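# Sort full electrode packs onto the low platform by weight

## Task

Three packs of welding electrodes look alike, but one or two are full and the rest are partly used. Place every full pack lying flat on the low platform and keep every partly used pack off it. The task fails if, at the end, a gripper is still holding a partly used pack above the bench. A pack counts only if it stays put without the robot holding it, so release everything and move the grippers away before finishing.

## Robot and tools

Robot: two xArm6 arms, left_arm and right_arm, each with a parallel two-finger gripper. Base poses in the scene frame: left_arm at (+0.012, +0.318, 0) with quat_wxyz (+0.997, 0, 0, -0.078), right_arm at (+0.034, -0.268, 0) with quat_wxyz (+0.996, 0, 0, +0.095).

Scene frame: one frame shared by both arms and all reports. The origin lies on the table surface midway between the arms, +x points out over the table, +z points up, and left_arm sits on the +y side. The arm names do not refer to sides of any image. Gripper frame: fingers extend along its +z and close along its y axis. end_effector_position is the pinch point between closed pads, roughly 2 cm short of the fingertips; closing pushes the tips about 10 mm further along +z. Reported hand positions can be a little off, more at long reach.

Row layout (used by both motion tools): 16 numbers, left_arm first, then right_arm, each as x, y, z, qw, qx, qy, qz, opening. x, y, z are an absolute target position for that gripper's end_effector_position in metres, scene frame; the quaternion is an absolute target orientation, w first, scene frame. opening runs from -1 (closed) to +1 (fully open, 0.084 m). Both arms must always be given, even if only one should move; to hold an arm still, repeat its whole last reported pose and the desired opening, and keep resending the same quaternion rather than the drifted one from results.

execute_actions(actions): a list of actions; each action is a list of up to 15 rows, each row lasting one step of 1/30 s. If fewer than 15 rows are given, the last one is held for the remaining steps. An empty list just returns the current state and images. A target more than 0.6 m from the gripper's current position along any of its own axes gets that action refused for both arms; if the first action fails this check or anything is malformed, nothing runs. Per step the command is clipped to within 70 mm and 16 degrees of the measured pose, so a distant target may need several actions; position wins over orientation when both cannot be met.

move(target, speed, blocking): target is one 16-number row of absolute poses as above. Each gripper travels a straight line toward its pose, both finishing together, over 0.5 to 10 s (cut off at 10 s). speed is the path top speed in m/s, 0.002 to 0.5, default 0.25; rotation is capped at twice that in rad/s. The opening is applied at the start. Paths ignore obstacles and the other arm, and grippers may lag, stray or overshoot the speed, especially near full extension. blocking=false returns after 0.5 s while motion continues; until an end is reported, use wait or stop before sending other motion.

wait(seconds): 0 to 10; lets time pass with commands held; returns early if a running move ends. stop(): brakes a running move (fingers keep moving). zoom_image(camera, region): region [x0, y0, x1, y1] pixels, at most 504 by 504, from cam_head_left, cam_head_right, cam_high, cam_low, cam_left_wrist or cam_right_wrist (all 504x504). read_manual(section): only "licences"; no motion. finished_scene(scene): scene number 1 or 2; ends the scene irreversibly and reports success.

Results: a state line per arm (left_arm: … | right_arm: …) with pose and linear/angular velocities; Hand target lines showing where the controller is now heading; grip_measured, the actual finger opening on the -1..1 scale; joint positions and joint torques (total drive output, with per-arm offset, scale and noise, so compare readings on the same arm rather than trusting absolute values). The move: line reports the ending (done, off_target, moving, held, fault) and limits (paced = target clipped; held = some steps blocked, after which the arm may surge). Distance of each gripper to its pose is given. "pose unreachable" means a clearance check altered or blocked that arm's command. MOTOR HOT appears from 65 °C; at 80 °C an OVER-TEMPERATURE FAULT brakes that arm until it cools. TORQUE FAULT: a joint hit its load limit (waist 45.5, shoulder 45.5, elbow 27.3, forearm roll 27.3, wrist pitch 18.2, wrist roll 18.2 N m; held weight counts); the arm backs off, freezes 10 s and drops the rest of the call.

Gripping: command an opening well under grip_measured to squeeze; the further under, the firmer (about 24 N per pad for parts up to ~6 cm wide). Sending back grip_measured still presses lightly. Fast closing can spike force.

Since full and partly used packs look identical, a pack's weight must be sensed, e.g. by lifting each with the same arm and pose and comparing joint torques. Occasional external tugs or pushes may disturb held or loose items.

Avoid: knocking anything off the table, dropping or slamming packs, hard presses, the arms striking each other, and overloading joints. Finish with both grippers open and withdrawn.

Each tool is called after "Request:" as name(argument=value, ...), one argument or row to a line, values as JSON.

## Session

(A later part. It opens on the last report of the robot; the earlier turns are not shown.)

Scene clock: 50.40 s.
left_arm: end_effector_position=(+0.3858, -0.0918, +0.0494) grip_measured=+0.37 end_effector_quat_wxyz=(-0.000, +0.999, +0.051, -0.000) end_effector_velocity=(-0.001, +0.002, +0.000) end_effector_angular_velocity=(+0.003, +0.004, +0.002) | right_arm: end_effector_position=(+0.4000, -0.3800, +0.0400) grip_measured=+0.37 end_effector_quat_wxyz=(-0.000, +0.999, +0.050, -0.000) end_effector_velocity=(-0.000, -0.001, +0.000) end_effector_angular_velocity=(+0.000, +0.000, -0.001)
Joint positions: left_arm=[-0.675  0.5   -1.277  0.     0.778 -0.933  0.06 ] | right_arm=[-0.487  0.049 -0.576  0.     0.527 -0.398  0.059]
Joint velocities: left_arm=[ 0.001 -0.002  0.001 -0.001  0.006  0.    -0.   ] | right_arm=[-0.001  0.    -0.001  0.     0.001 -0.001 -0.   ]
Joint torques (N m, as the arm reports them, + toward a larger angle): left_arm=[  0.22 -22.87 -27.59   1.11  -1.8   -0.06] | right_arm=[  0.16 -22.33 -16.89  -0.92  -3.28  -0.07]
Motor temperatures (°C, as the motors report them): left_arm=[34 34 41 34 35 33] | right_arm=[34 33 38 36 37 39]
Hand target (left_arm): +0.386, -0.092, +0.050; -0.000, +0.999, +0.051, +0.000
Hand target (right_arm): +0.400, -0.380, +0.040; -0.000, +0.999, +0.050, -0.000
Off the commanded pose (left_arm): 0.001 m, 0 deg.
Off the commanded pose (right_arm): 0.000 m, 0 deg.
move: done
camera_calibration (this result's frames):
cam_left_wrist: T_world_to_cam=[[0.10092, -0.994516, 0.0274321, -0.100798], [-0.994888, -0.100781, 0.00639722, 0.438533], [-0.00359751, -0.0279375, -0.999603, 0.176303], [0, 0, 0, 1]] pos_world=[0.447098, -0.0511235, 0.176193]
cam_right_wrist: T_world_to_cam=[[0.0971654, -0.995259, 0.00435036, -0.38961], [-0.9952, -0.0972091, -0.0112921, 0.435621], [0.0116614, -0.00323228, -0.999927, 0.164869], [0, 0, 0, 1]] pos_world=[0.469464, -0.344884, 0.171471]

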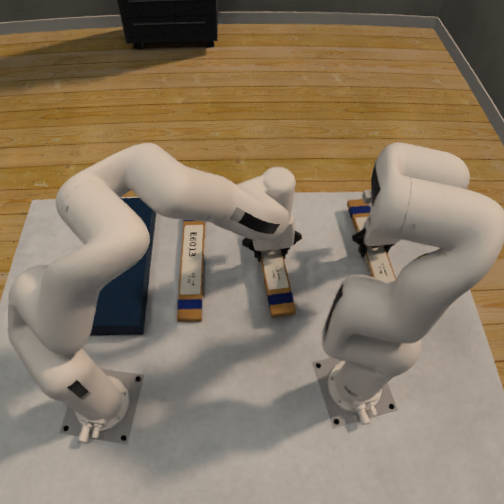

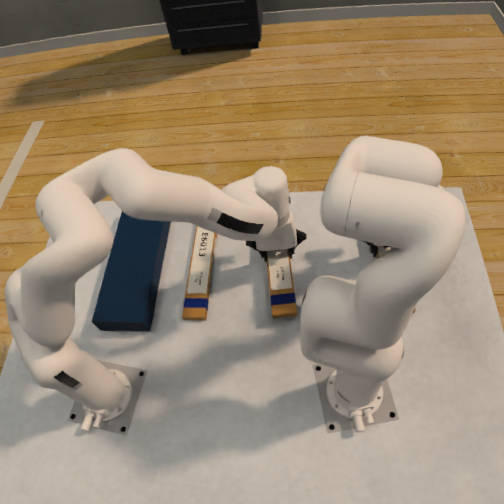

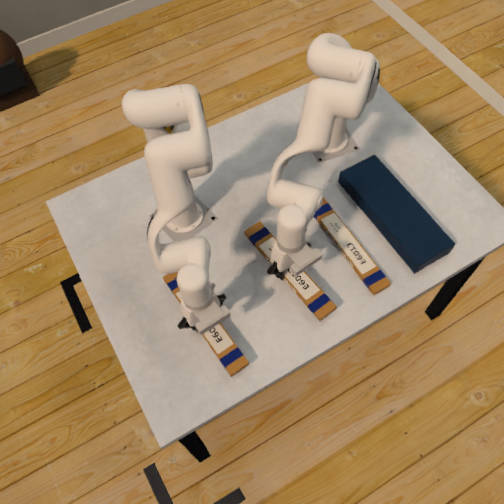

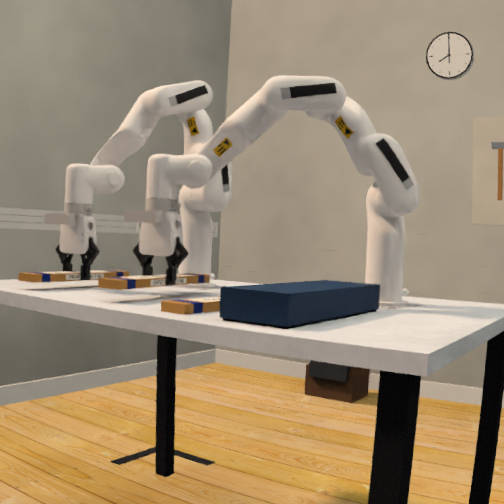

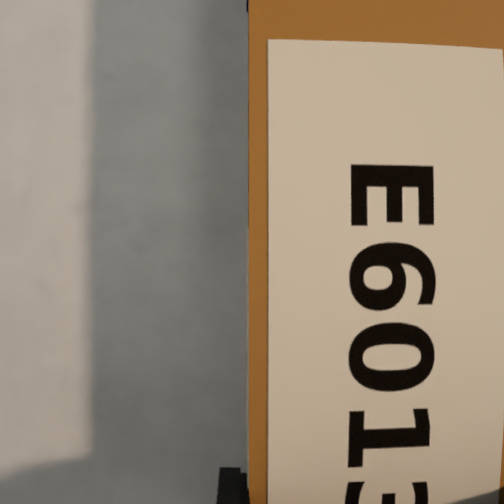

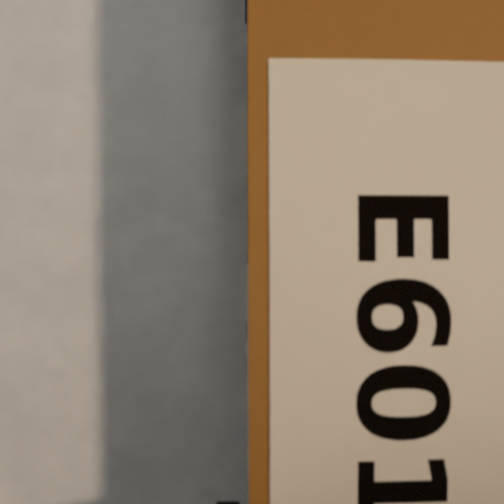

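Request:
move(
  target=[0.386,0.0,0.11,0,1,0,0,-1,0.400,-0.34,0.08,0,1,0,0,-1],
  speed=0.2,
)

Request:
move(
  target=[0.386,0.338,0.10,0,1,0,0,-1,0.39,-0.05,0.12,0,1,0,0,-1],
  speed=0.2,
)

Request:
zoom_image(
  camera="cam_low",
  region=[200,230,420,340],
)

Scene clock: 60.70 s.
left_arm: end_effector_position=(+0.3859, -0.0003, +0.1097) grip_measured=+0.37 end_effector_quat_wxyz=(-0.000, +1.000, -0.000, -0.000) end_effector_velocity=(+0.002, +0.001, +0.004) end_effector_angular_velocity=(-0.005, -0.006, -0.000) | right_arm: end_effector_position=(+0.4000, -0.3401, +0.0798) grip_measured=+0.37 end_effector_quat_wxyz=(-0.000, +1.000, -0.000, -0.000) end_effector_velocity=(+0.001, +0.001, +0.002) end_effector_angular_velocity=(-0.001, -0.004, -0.002)
Joint positions: left_arm=[-0.549  0.203 -1.034 -0.     0.832 -0.705  0.06 ] | right_arm=[-0.385 -0.095 -0.562  0.     0.657 -0.195  0.059]
Joint velocities: left_arm=[ 0.004 -0.009  0.001  0.     0.     0.004  0.   ] | right_arm=[ 0.002 -0.003 -0.002 -0.     0.002  0.004  0.   ]
Joint torques (N m, as the arm reports them, + toward a larger angle): left_arm=[  0.45 -18.64 -28.13   1.01  -1.88  -0.19] | right_arm=[  0.07 -20.23 -18.5   -0.95  -3.31  -0.07]
Motor temperatures (°C, as the motors report them): left_arm=[34 35 42 34 35 33] | right_arm=[34 33 39 36 37 39]
Hand target (left_arm): +0.386, -0.000, +0.110; -0.000, +1.000, +0.000, -0.000
Hand target (right_arm): +0.400, -0.340, +0.080; -0.000, +1.000, -0.000, +0.000
Off the commanded pose (left_arm): 0.000 m, 0 deg.
Off the commanded pose (right_arm): 0.000 m, 0 deg.
move: done
camera_calibration (this result's frames):
cam_left_wrist: T_world_to_cam=[[-0.0010876, -0.999609, 0.0279394, 0.0278732], [-0.999977, 0.00127286, 0.00661377, 0.449439], [-0.00664675, -0.0279316, -0.999588, 0.240339], [0, 0, 0, 1]] pos_world=[0.451057, 0.0340033, 0.236488]
cam_right_wrist: T_world_to_cam=[[-0.00297097, -0.999987, 0.00417835, -0.311581], [-0.999934, 0.00292424, -0.0111461, 0.475847], [0.0111338, -0.00421119, -0.999929, 0.204689], [0, 0, 0, 1]] pos_world=[0.47261, -0.312107, 0.21128]

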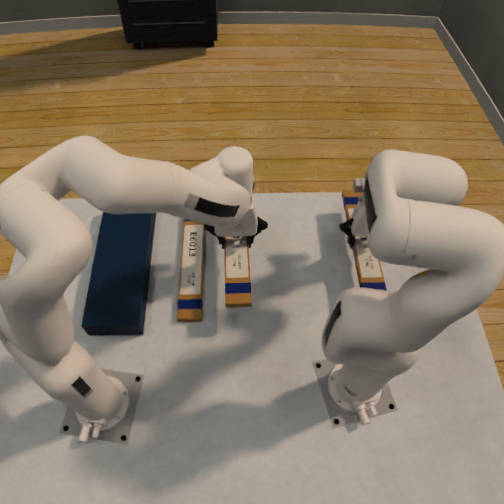

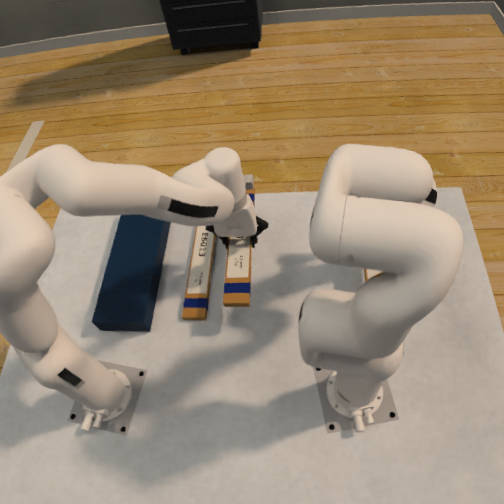

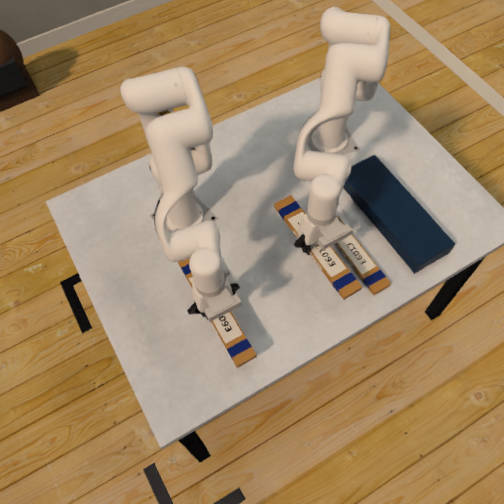

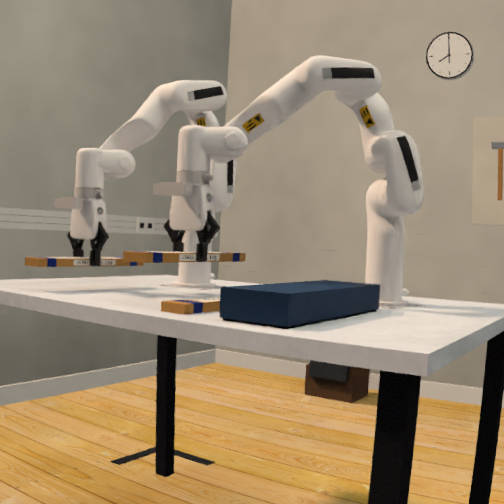

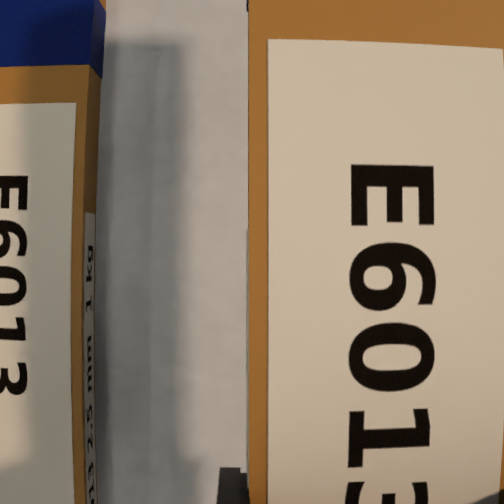

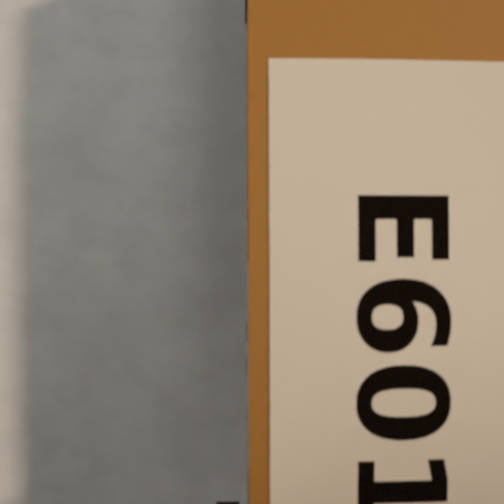

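Scene clock: 62.93 s.
left_arm: end_effector_position=(+0.3857, +0.3372, +0.1002) grip_measured=+0.37 end_effector_quat_wxyz=(+0.001, +1.000, -0.000, -0.001) end_effector_velocity=(+0.000, +0.002, -0.000) end_effector_angular_velocity=(-0.001, +0.000, +0.000) | right_arm: end_effector_position=(+0.3910, -0.0499, +0.1200) grip_measured=+0.37 end_effector_quat_wxyz=(-0.001, +1.000, -0.000, +0.000) end_effector_velocity=(+0.002, +0.002, +0.002) end_effector_angular_velocity=(+0.002, -0.004, -0.003)
Joint positions: left_arm=[ 0.209 -0.14  -0.587 -0.002  0.729  0.055  0.06 ] | right_arm=[ 0.358 -0.043 -0.76   0.003  0.801  0.546  0.059]
Joint velocities: left_arm=[ 0.007  0.001 -0.001 -0.002  0.     0.008  0.   ] | right_arm=[ 0.002  0.002 -0.007 -0.001 -0.     0.006  0.   ]
Joint torques (N m, as the arm reports them, + toward a larger angle): left_arm=[  0.12 -12.17 -26.81   0.98  -1.9   -0.23] | right_arm=[  0.27 -23.18 -19.9   -0.78  -3.28  -0.12]
Motor temperatures (°C, as the motors report them): left_arm=[34 35 42 34 35 33] | right_arm=[34 33 39 36 37 39]
Hand target (left_arm): +0.386, +0.338, +0.100; +0.001, +1.000, -0.000, -0.001
Hand target (right_arm): +0.391, -0.049, +0.120; -0.001, +1.000, -0.000, +0.000
Off the commanded pose (left_arm): 0.001 m, 0 deg.
Off the commanded pose (right_arm): 0.001 m, 0 deg.
move: done
camera_calibration (this result's frames):
cam_left_wrist: T_world_to_cam=[[-0.00162505, -0.999554, 0.0298175, 0.365495], [-0.999966, 0.0018649, 0.00801779, 0.448579], [-0.00806983, -0.0298035, -0.999523, 0.241426], [0, 0, 0, 1]] pos_world=[0.451106, 0.371691, 0.226816]
cam_right_wrist: T_world_to_cam=[[-0.0033959, -0.999992, 0.00194257, -0.0211554], [-0.999925, 0.00337282, -0.0117629, 0.466559], [0.0117562, -0.00198237, -0.999929, 0.246052], [0, 0, 0, 1]] pos_world=[0.463559, -0.022241, 0.251564]

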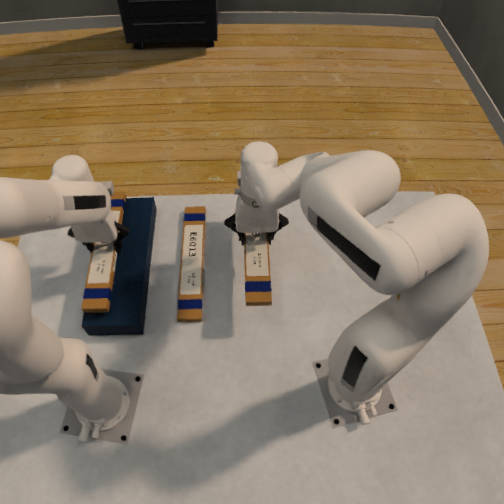

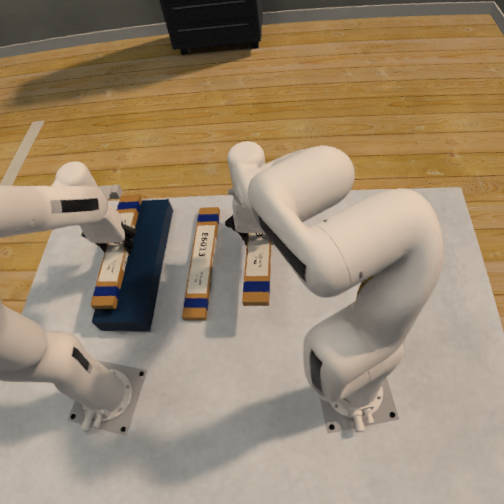

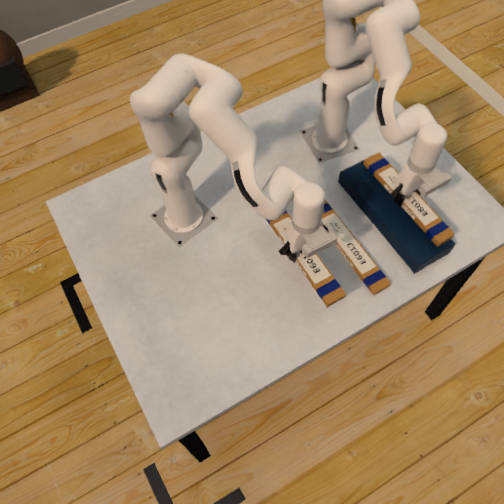

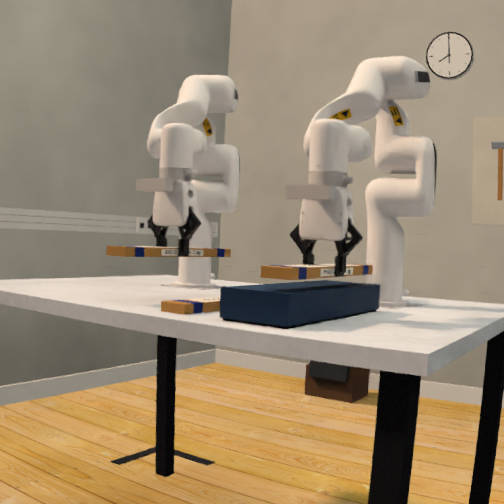

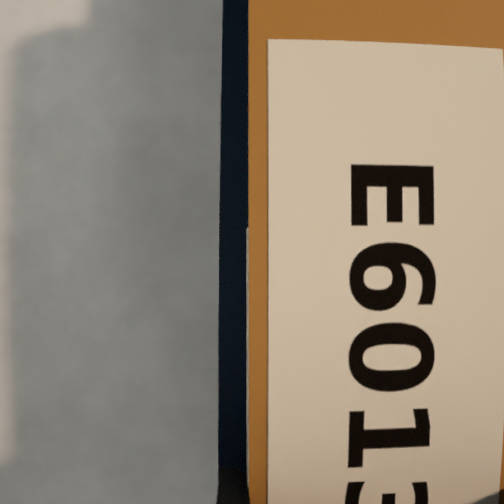

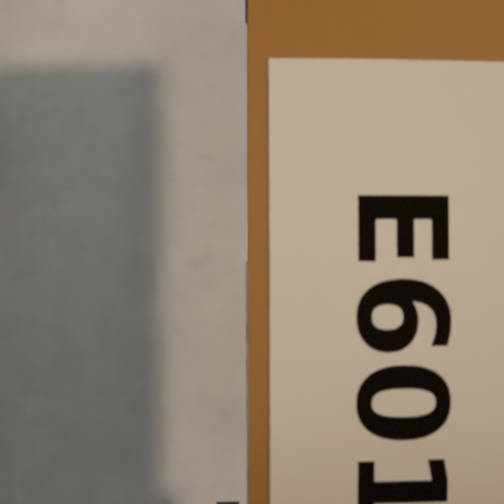

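Region (200, 230, 420, 340) of cam_low's 504x504 image, scaled by 2.291, with more detail than that image has.

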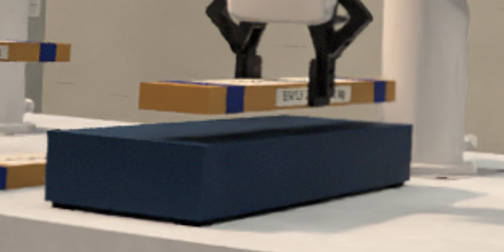

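Request:
move(
  target=[0.381,0.343,0.079,0,1,-0.004,0,-1,0.39,-0.05,0.12,0,1,0,0,-1],
  speed=0.03,
)

Request:
zoom_image(
  camera="cam_low",
  region=[200,230,420,340],
)

Scene clock: 70.33 s.
left_arm: end_effector_position=(+0.3811, +0.3429, +0.0792) grip_measured=+0.37 end_effector_quat_wxyz=(+0.000, +1.000, -0.004, +0.000) end_effector_velocity=(+0.001, +0.000, -0.000) end_effector_angular_velocity=(-0.000, -0.004, +0.001) | right_arm: end_effector_position=(+0.3900, -0.0500, +0.1200) grip_measured=+0.37 end_effector_quat_wxyz=(-0.000, +1.000, -0.000, +0.000) end_effector_velocity=(-0.000, -0.000, -0.000) end_effector_angular_velocity=(-0.000, +0.000, -0.001)
Joint positions: left_arm=[ 0.224 -0.103 -0.551 -0.     0.653  0.077  0.06 ] | right_arm=[ 0.36  -0.044 -0.759  0.     0.803  0.549  0.059]
Joint velocities: left_arm=[ 0.001  0.002  0.    -0.001 -0.006  0.002 -0.   ] | right_arm=[ 0.    -0.     0.001  0.    -0.     0.001  0.   ]
Joint torques (N m, as the arm reports them, + toward a larger angle): left_arm=[  0.59 -12.09 -25.5    0.99  -1.83  -0.2 ] | right_arm=[  0.04 -23.01 -20.18  -0.8   -3.31  -0.06]
Motor temperatures (°C, as the motors report them): left_arm=[34 35 42 34 35 33] | right_arm=[34 33 39 36 37 39]
Hand target (left_arm): +0.381, +0.343, +0.079; +0.000, +1.000, -0.004, -0.000
Hand target (right_arm): +0.390, -0.050, +0.120; -0.000, +1.000, +0.000, -0.000
Off the commanded pose (left_arm): 0.000 m, 0 deg.
Off the commanded pose (right_arm): 0.000 m, 0 deg.
move: done
camera_calibration (this result's frames):
cam_left_wrist: T_world_to_cam=[[-0.0091548, -0.999549, 0.0286106, 0.374744], [-0.999942, 0.00931556, 0.00549088, 0.441751], [-0.00575492, -0.0285586, -0.999576, 0.219328], [0, 0, 0, 1]] pos_world=[0.446418, 0.376723, 0.206088]
cam_right_wrist: T_world_to_cam=[[-0.00272762, -0.999987, 0.00432037, -0.0218163], [-0.999933, 0.00267866, -0.0112988, 0.465501], [0.0112871, -0.0043509, -0.999927, 0.246138], [0, 0, 0, 1]] pos_world=[0.462632, -0.021992, 0.251474]

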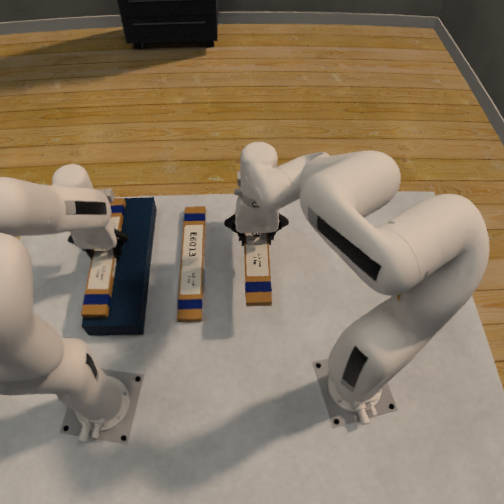

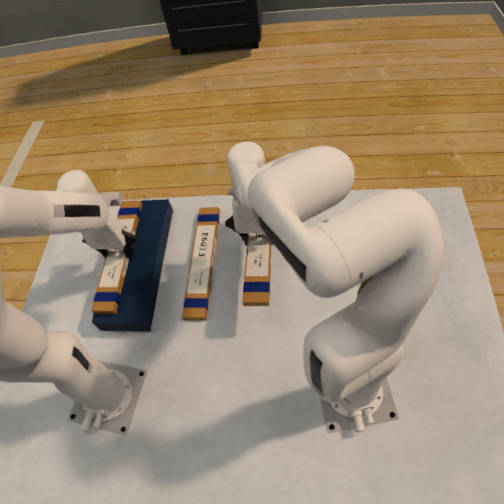

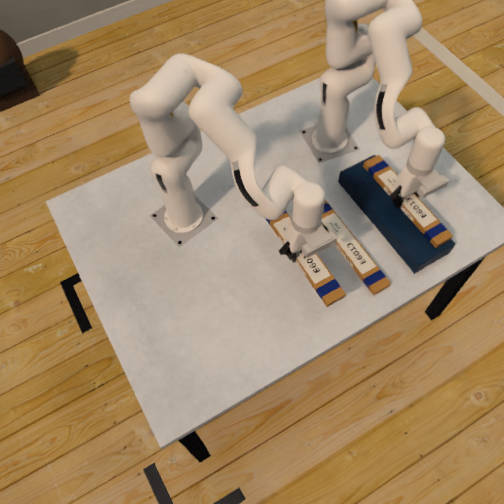

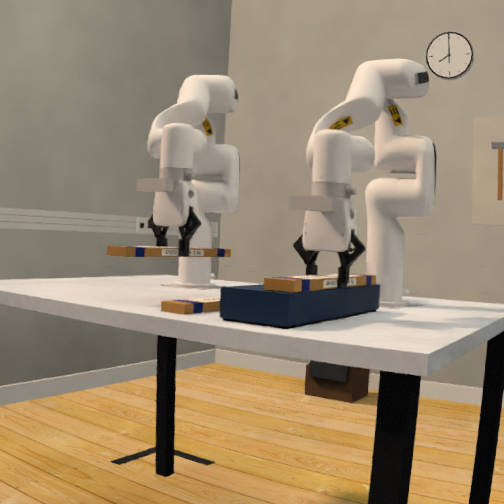

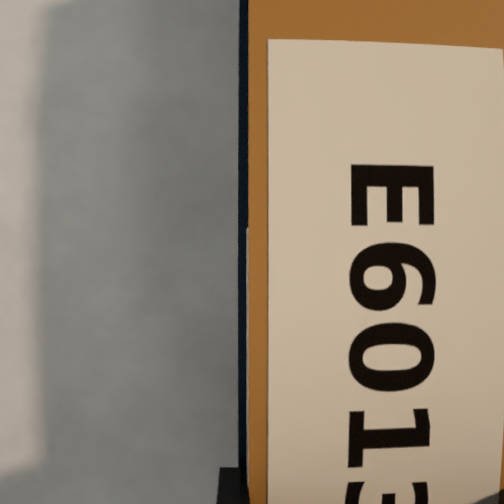

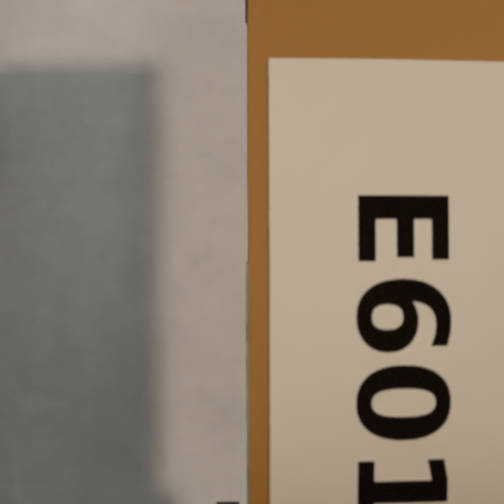

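Region (200, 230, 420, 340) of cam_low's 504x504 image, scaled by 2.291, with more detail than that image has.

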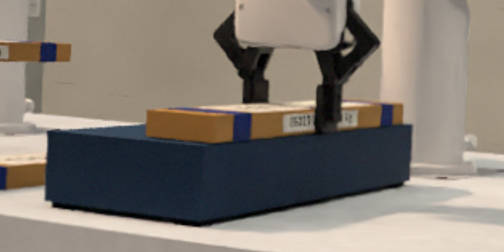

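Request:
execute_actions(
  actions=[
    [[0.381,0.343,0.0775,0,1,-0.004,0,-1,0.39,-0.05,0.12,0,1,0,0,-1]],
    [[0.381,0.343,0.0775,0,1,-0.004,0,1,0.39,-0.05,0.12,0,1,0,0,-1]],
  ],
)

Request:
move(
  target=[0.381,0.343,0.14,0,1,-0.004,0,1,0.39,-0.02,0.125,0,1,0,0,-1],
  speed=0.15,
)

Request:
move(
  target=[0.2,0.66,0.2,0,1,-0.004,0,1,0.385,0.26,0.12,0,1,-0.004,0,-1],
)

Scene clock: 76.20 s.
left_arm: end_effector_position=(+0.3812, +0.3430, +0.0776) grip_measured=+1.00 end_effector_quat_wxyz=(-0.000, +1.000, -0.004, +0.000) end_effector_velocity=(-0.001, -0.001, -0.001) end_effector_angular_velocity=(-0.000, +0.004, -0.002) | right_arm: end_effector_position=(+0.3900, -0.0500, +0.1200) grip_measured=+0.37 end_effector_quat_wxyz=(+0.000, +1.000, +0.000, -0.000) end_effector_velocity=(-0.000, +0.001, +0.000) end_effector_angular_velocity=(+0.000, -0.000, +0.001)
Joint positions: left_arm=[ 0.224 -0.098 -0.55  -0.     0.647  0.076  0.084] | right_arm=[ 0.36  -0.044 -0.759  0.     0.803  0.549  0.059]
Joint velocities: left_arm=[-0.001  0.001  0.001  0.     0.001  0.001  0.   ] | right_arm=[ 0.001  0.    -0.001 -0.     0.    -0.     0.   ]
Joint torques (N m, as the arm reports them, + toward a larger angle): left_arm=[  0.4   -9.37 -20.44   1.06  -1.09  -0.2 ] | right_arm=[  0.12 -23.01 -20.    -0.92  -3.24  -0.11]
Motor temperatures (°C, as the motors report them): left_arm=[34 34 42 34 35 33] | right_arm=[34 33 39 36 37 39]
Hand target (left_arm): +0.381, +0.343, +0.078; +0.000, +1.000, -0.004, +0.000
Hand target (right_arm): +0.390, -0.050, +0.120; +0.000, +1.000, -0.000, -0.000
Off the commanded pose (left_arm): 0.000 m, 0 deg.
Off the commanded pose (right_arm): 0.000 m, 0 deg.
camera_calibration (this result's frames):
cam_left_wrist: T_world_to_cam=[[-0.00905655, -0.999556, 0.0283992, 0.374876], [-0.999944, 0.00920973, 0.00526786, 0.441878], [-0.00552707, -0.0283499, -0.999583, 0.21756], [0, 0, 0, 1]] pos_world=[0.446451, 0.376808, 0.204496]
cam_right_wrist: T_world_to_cam=[[-0.00272667, -0.999987, 0.00435041, -0.0218296], [-0.999933, 0.00267739, -0.011292, 0.465491], [0.0112802, -0.0043809, -0.999927, 0.246138], [0, 0, 0, 1]] pos_world=[0.462624, -0.0219973, 0.251471]

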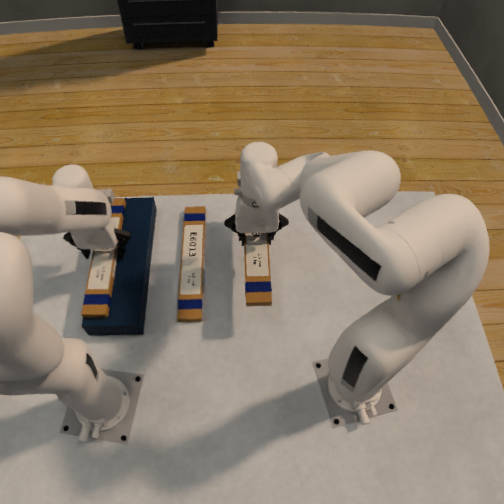

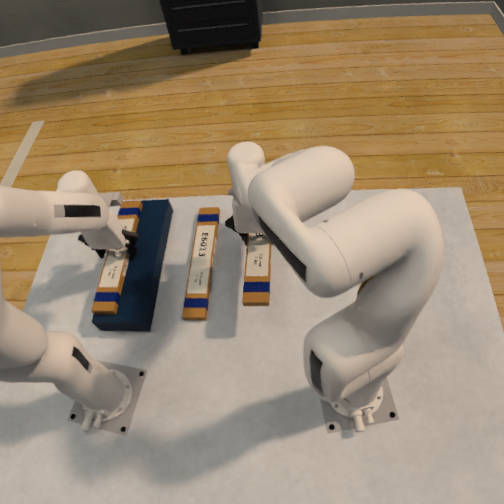

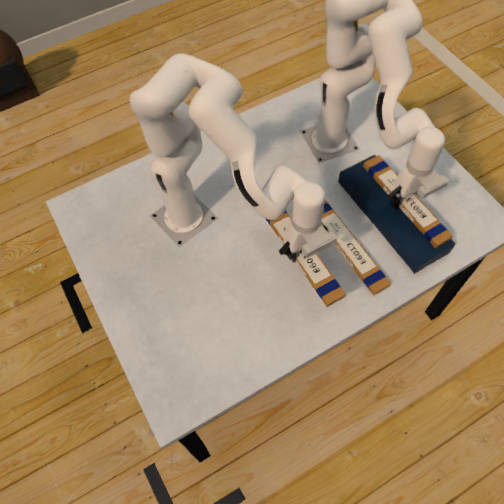

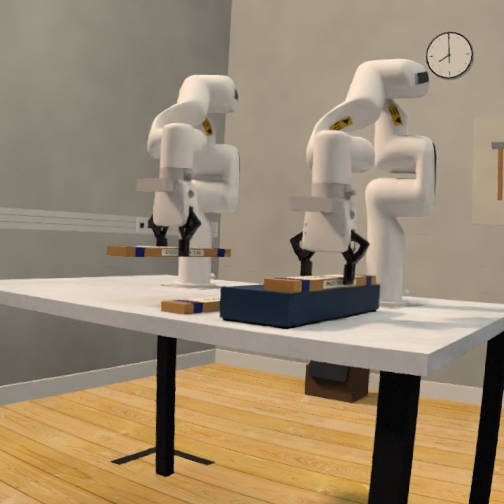

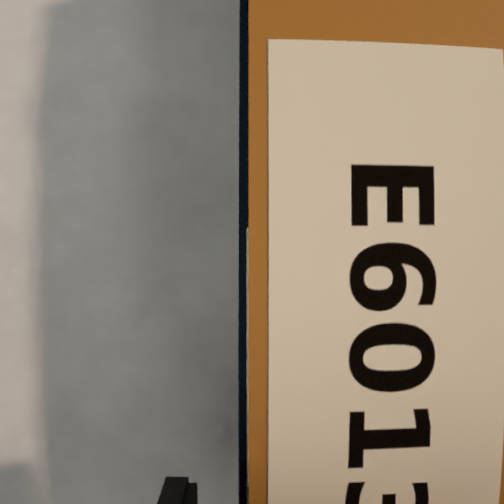

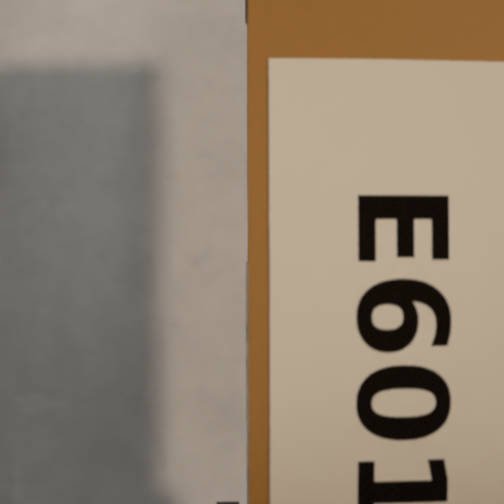

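Scene clock: 77.10 s.
left_arm: end_effector_position=(+0.3809, +0.3431, +0.1394) grip_measured=+1.00 end_effector_quat_wxyz=(-0.000, +1.000, -0.004, -0.000) end_effector_velocity=(+0.001, -0.001, +0.003) end_effector_angular_velocity=(-0.000, -0.002, -0.001) | right_arm: end_effector_position=(+0.3901, -0.0202, +0.1250) grip_measured=+0.37 end_effector_quat_wxyz=(-0.000, +1.000, -0.000, -0.000) end_effector_velocity=(+0.001, +0.002, +0.002) end_effector_angular_velocity=(+0.002, -0.003, -0.001)
Joint positions: left_arm=[ 0.224 -0.241 -0.618  0.001  0.86   0.076  0.084] | right_arm=[ 0.418 -0.001 -0.825  0.     0.826  0.608  0.059]
Joint velocities: left_arm=[-0.002 -0.004 -0.005 -0.001  0.008 -0.    -0.   ] | right_arm=[ 0.001  0.001 -0.005 -0.     0.001  0.002 -0.   ]
Joint torques (N m, as the arm reports them, + toward a larger angle): left_arm=[  0.38  -8.46 -22.6    1.16  -1.16  -0.29] | right_arm=[  0.18 -24.23 -20.38  -0.87  -3.17  -0.17]
Motor temperatures (°C, as the motors report them): left_arm=[34 34 42 34 35 33] | right_arm=[34 33 39 36 37 39]
Hand target (left_arm): +0.381, +0.343, +0.140; -0.000, +1.000, -0.004, -0.000
Hand target (right_arm): +0.390, -0.020, +0.125; -0.000, +1.000, -0.000, -0.000
Off the commanded pose (left_arm): 0.001 m, 0 deg.
Off the commanded pose (right_arm): 0.000 m, 0 deg.
move: done
camera_calibration (this result's frames):
cam_left_wrist: T_world_to_cam=[[-0.00858502, -0.99957, 0.0280296, 0.373124], [-0.999939, 0.0087761, 0.00670121, 0.44121], [-0.00694432, -0.0279704, -0.999585, 0.279761], [0, 0, 0, 1]] pos_world=[0.446329, 0.376917, 0.266229]
cam_right_wrist: T_world_to_cam=[[-0.00293433, -0.999987, 0.00427721, 0.00806788], [-0.999934, 0.00288671, -0.0110976, 0.465503], [0.0110851, -0.00430949, -0.999929, 0.251298], [0, 0, 0, 1]] pos_world=[0.46271, 0.00780697, 0.256412]

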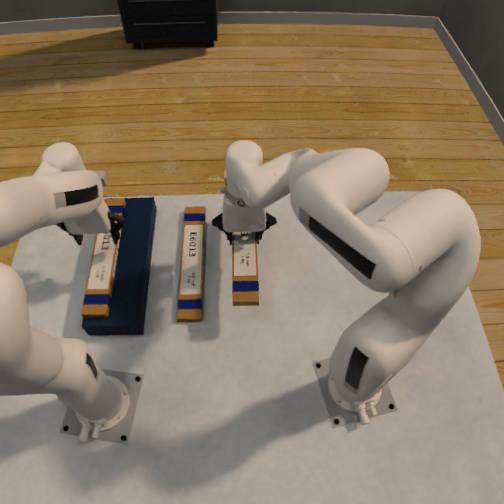

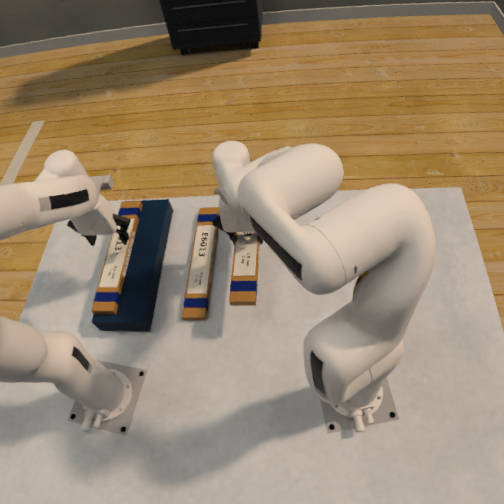

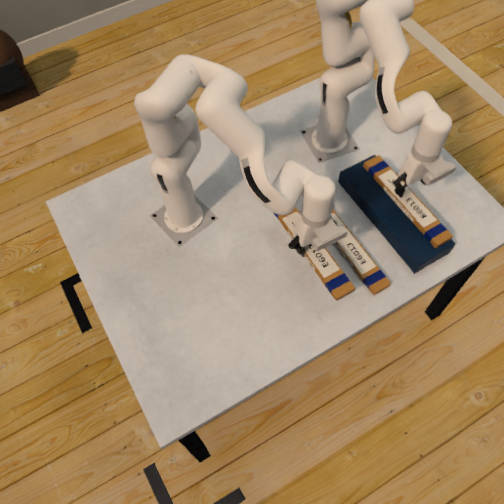

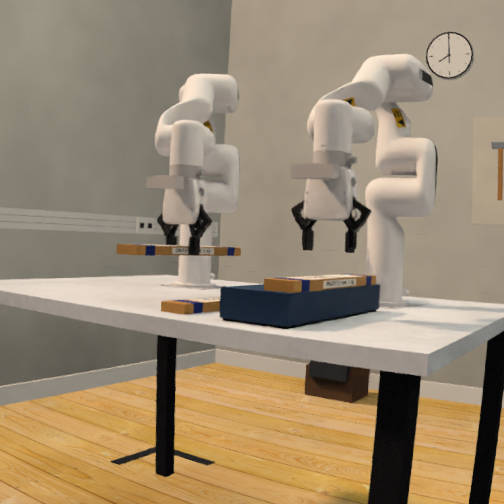

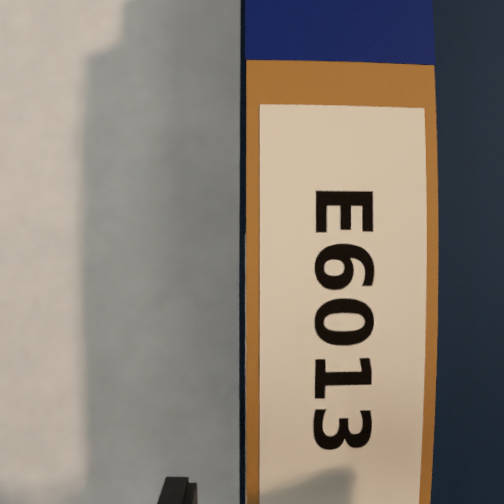

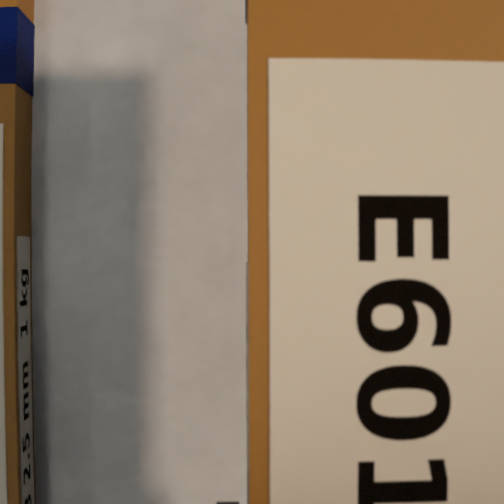

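Scene clock: 79.17 s.
left_arm: end_effector_position=(+0.2002, +0.6593, +0.1999) grip_measured=+1.00 end_effector_quat_wxyz=(+0.002, +1.000, -0.004, -0.000) end_effector_velocity=(-0.001, +0.002, +0.001) end_effector_angular_velocity=(+0.000, -0.001, +0.000) | right_arm: end_effector_position=(+0.3861, +0.2599, +0.1205) grip_measured=+0.37 end_effector_quat_wxyz=(-0.001, +1.000, -0.004, +0.000) end_effector_velocity=(-0.001, +0.003, +0.000) end_effector_angular_velocity=(-0.004, +0.003, +0.003)
Joint positions: left_arm=[ 1.223 -0.257 -0.79  -0.001  1.05   1.076  0.084] | right_arm=[ 0.793  0.664 -1.764  0.001  1.099  0.991  0.059]
Joint velocities: left_arm=[ 0.005  0.004 -0.006 -0.001  0.002  0.005  0.   ] | right_arm=[ 0.003  0.012 -0.02   0.     0.014  0.    -0.   ]
Joint torques (N m, as the arm reports them, + toward a larger angle): left_arm=[  0.31  -8.66 -24.04   1.1   -1.09  -0.25] | right_arm=[ -0.04 -39.83 -22.02  -0.92  -3.13  -0.12]
Motor temperatures (°C, as the motors report them): left_arm=[34 34 42 34 35 33] | right_arm=[34 33 39 36 37 39]
Hand target (left_arm): +0.200, +0.660, +0.200; +0.002, +1.000, -0.004, -0.000
Hand target (right_arm): +0.386, +0.260, +0.120; -0.001, +1.000, -0.004, -0.000
Off the commanded pose (left_arm): 0.001 m, 0 deg.
Off the commanded pose (right_arm): 0.001 m, 0 deg.
move: done
camera_calibration (this result's frames):
cam_left_wrist: T_world_to_cam=[[-0.00891526, -0.999466, 0.0314434, 0.685246], [-0.999936, 0.00912748, 0.00661199, 0.257172], [-0.00689546, -0.0313824, -0.999484, 0.350034], [0, 0, 0, 1]] pos_world=[0.265679, 0.693518, 0.326607]
cam_right_wrist: T_world_to_cam=[[-0.011617, -0.999929, 0.00275273, 0.291621], [-0.999868, 0.011585, -0.0113892, 0.45844], [0.0113565, -0.00288468, -0.999931, 0.247664], [0, 0, 0, 1]] pos_world=[0.458954, 0.287003, 0.252065]

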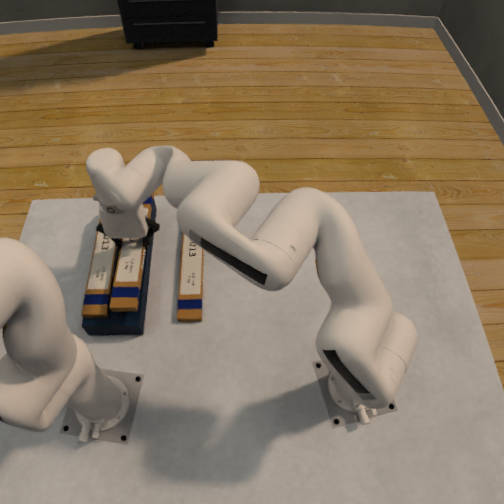

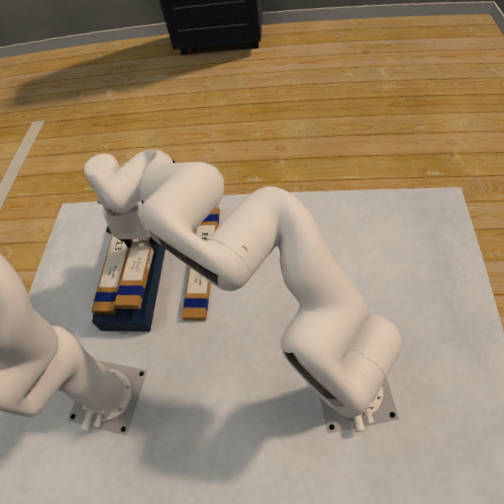

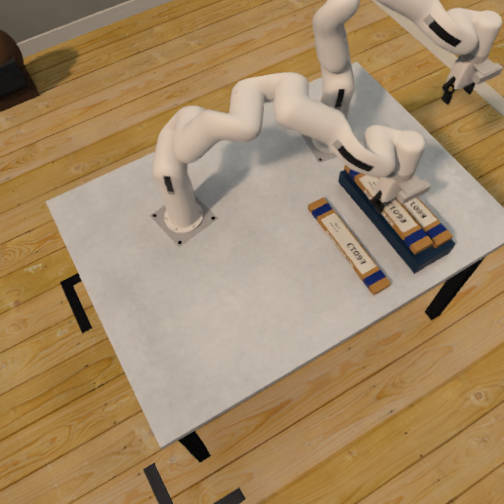

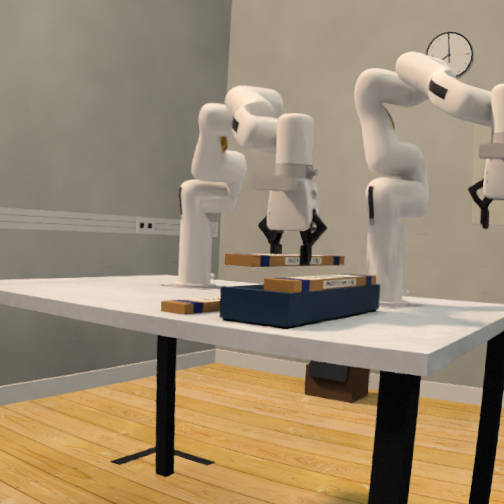

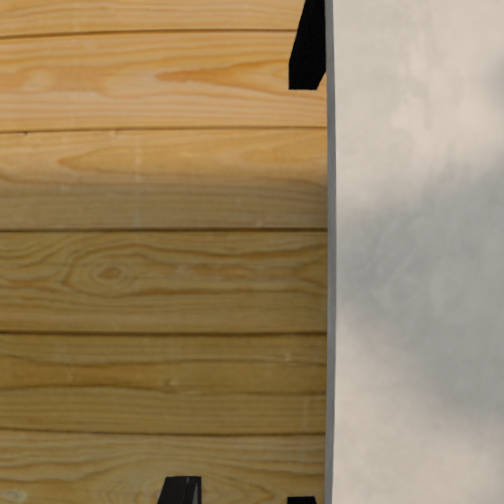

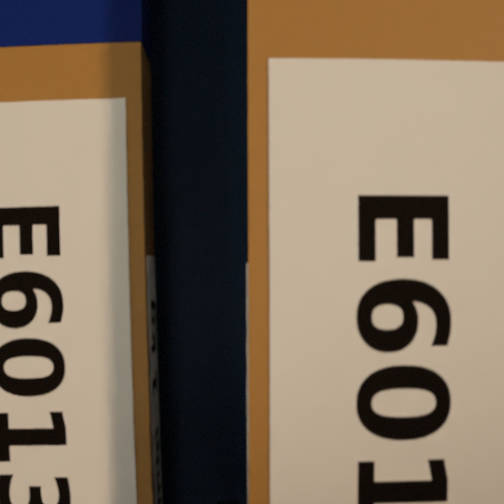

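Request:
move(
  target=[0.2,0.66,0.2,0,1,-0.004,0,1,0.386,0.267,0.084,0,1,0.007,0,-1],
  speed=0.04,
)

Request:
zoom_image(
  camera="cam_low",
  region=[200,230,420,340],
)

Request:
zoom_image(
  camera="cam_head_left",
  region=[60,180,220,350],
)

Scene clock: 83.83 s.
left_arm: end_effector_position=(+0.2000, +0.6600, +0.2000) grip_measured=+1.00 end_effector_quat_wxyz=(+0.000, +1.000, -0.004, -0.000) end_effector_velocity=(+0.000, -0.000, -0.000) end_effector_angular_velocity=(-0.000, -0.000, -0.001) | right_arm: end_effector_position=(+0.3861, +0.2672, +0.0844) grip_measured=+0.37 end_effector_quat_wxyz=(-0.000, +1.000, +0.007, +0.000) end_effector_velocity=(+0.002, +0.003, +0.003) end_effector_angular_velocity=(+0.009, -0.006, +0.003)
Joint positions: left_arm=[ 1.224 -0.258 -0.789  0.     1.047  1.076  0.084] | right_arm=[ 0.799  0.731 -1.769  0.     1.037  0.975  0.059]
Joint velocities: left_arm=[-0.001  0.     0.    -0.    -0.     0.     0.   ] | right_arm=[ 0.    -0.    -0.006 -0.    -0.004 -0.003  0.   ]
Joint torques (N m, as the arm reports them, + toward a larger angle): left_arm=[  0.29  -9.05 -24.04   0.75  -1.05  -0.15] | right_arm=[  0.35 -40.21 -21.71  -0.88  -3.09  -0.12]
Motor temperatures (°C, as the motors report them): left_arm=[34 34 42 34 35 33] | right_arm=[34 33 39 36 37 39]
Hand target (left_arm): +0.200, +0.660, +0.200; +0.000, +1.000, -0.004, -0.000
Hand target (right_arm): +0.386, +0.267, +0.084; -0.000, +1.000, +0.007, -0.000
Off the commanded pose (left_arm): 0.000 m, 0 deg.
Off the commanded pose (right_arm): 0.000 m, 0 deg.
move: done
camera_calibration (this result's frames):
cam_left_wrist: T_world_to_cam=[[-0.00903865, -0.999555, 0.0284439, 0.686591], [-0.999941, 0.00920752, 0.00581159, 0.257043], [-0.0060709, -0.0283897, -0.999578, 0.347993], [0, 0, 0, 1]] pos_world=[0.265347, 0.693798, 0.326823]
cam_right_wrist: T_world_to_cam=[[0.011294, -0.999929, 0.00389042, 0.290081], [-0.99987, -0.011338, -0.011482, 0.464101], [0.0115253, -0.00376024, -0.999927, 0.211691], [0, 0, 0, 1]] pos_world=[0.458325, 0.296118, 0.215875]

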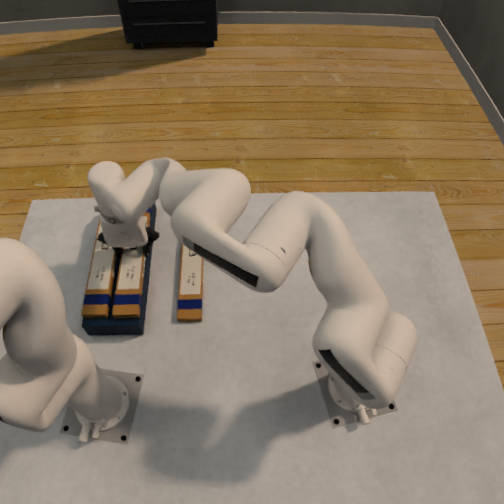

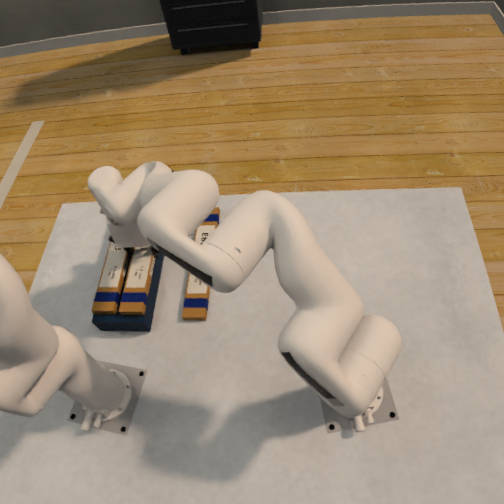

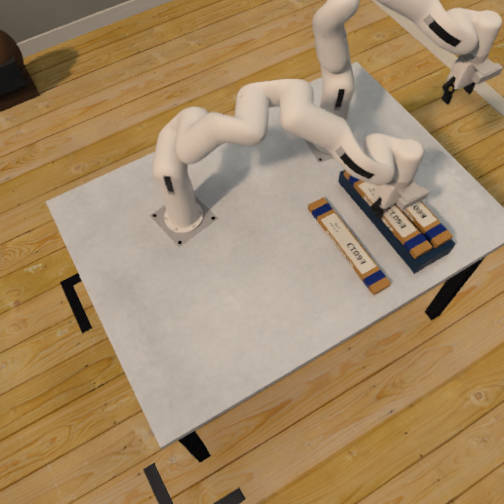

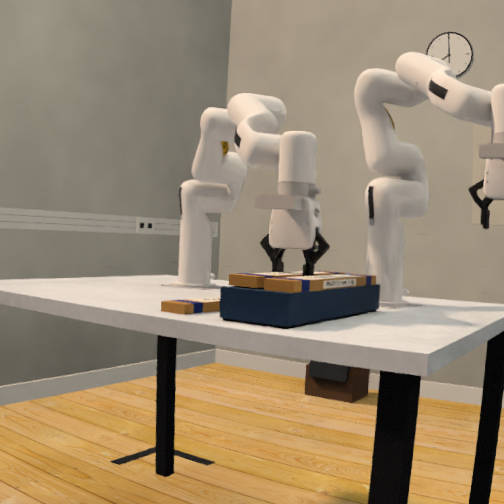

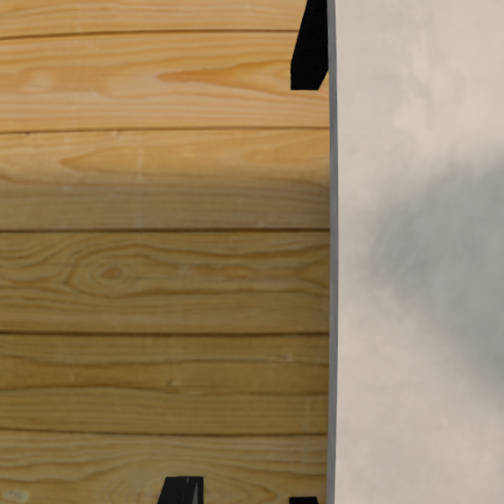

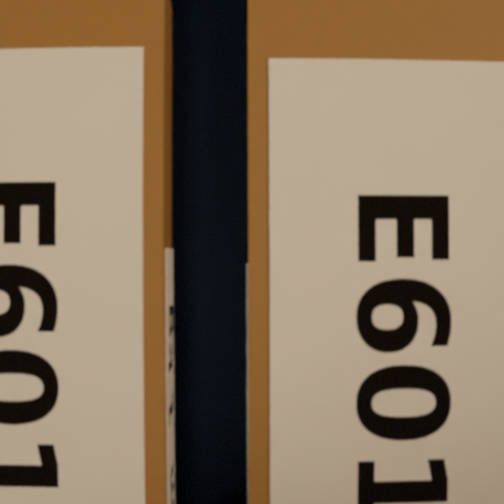

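Region (200, 230, 420, 340) of cam_low's 504x504 image, scaled by 2.291, with more detail than that image has.

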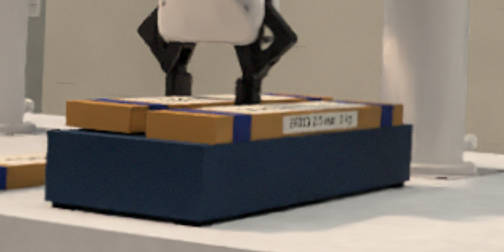

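Region (60, 180, 220, 350) of cam_head_left's 504x504 image, scaled by 2.965, with more detail than that image has; it fills the left 474 columns of this view, and the rest is white.

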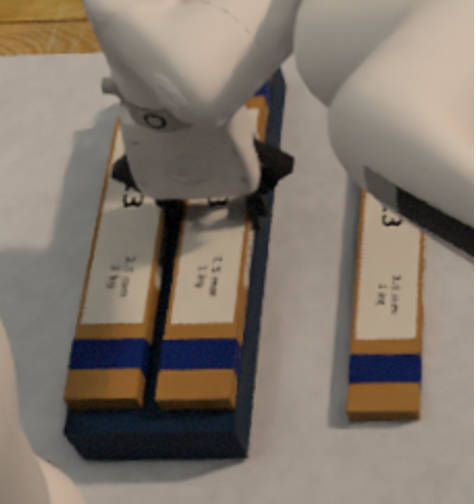

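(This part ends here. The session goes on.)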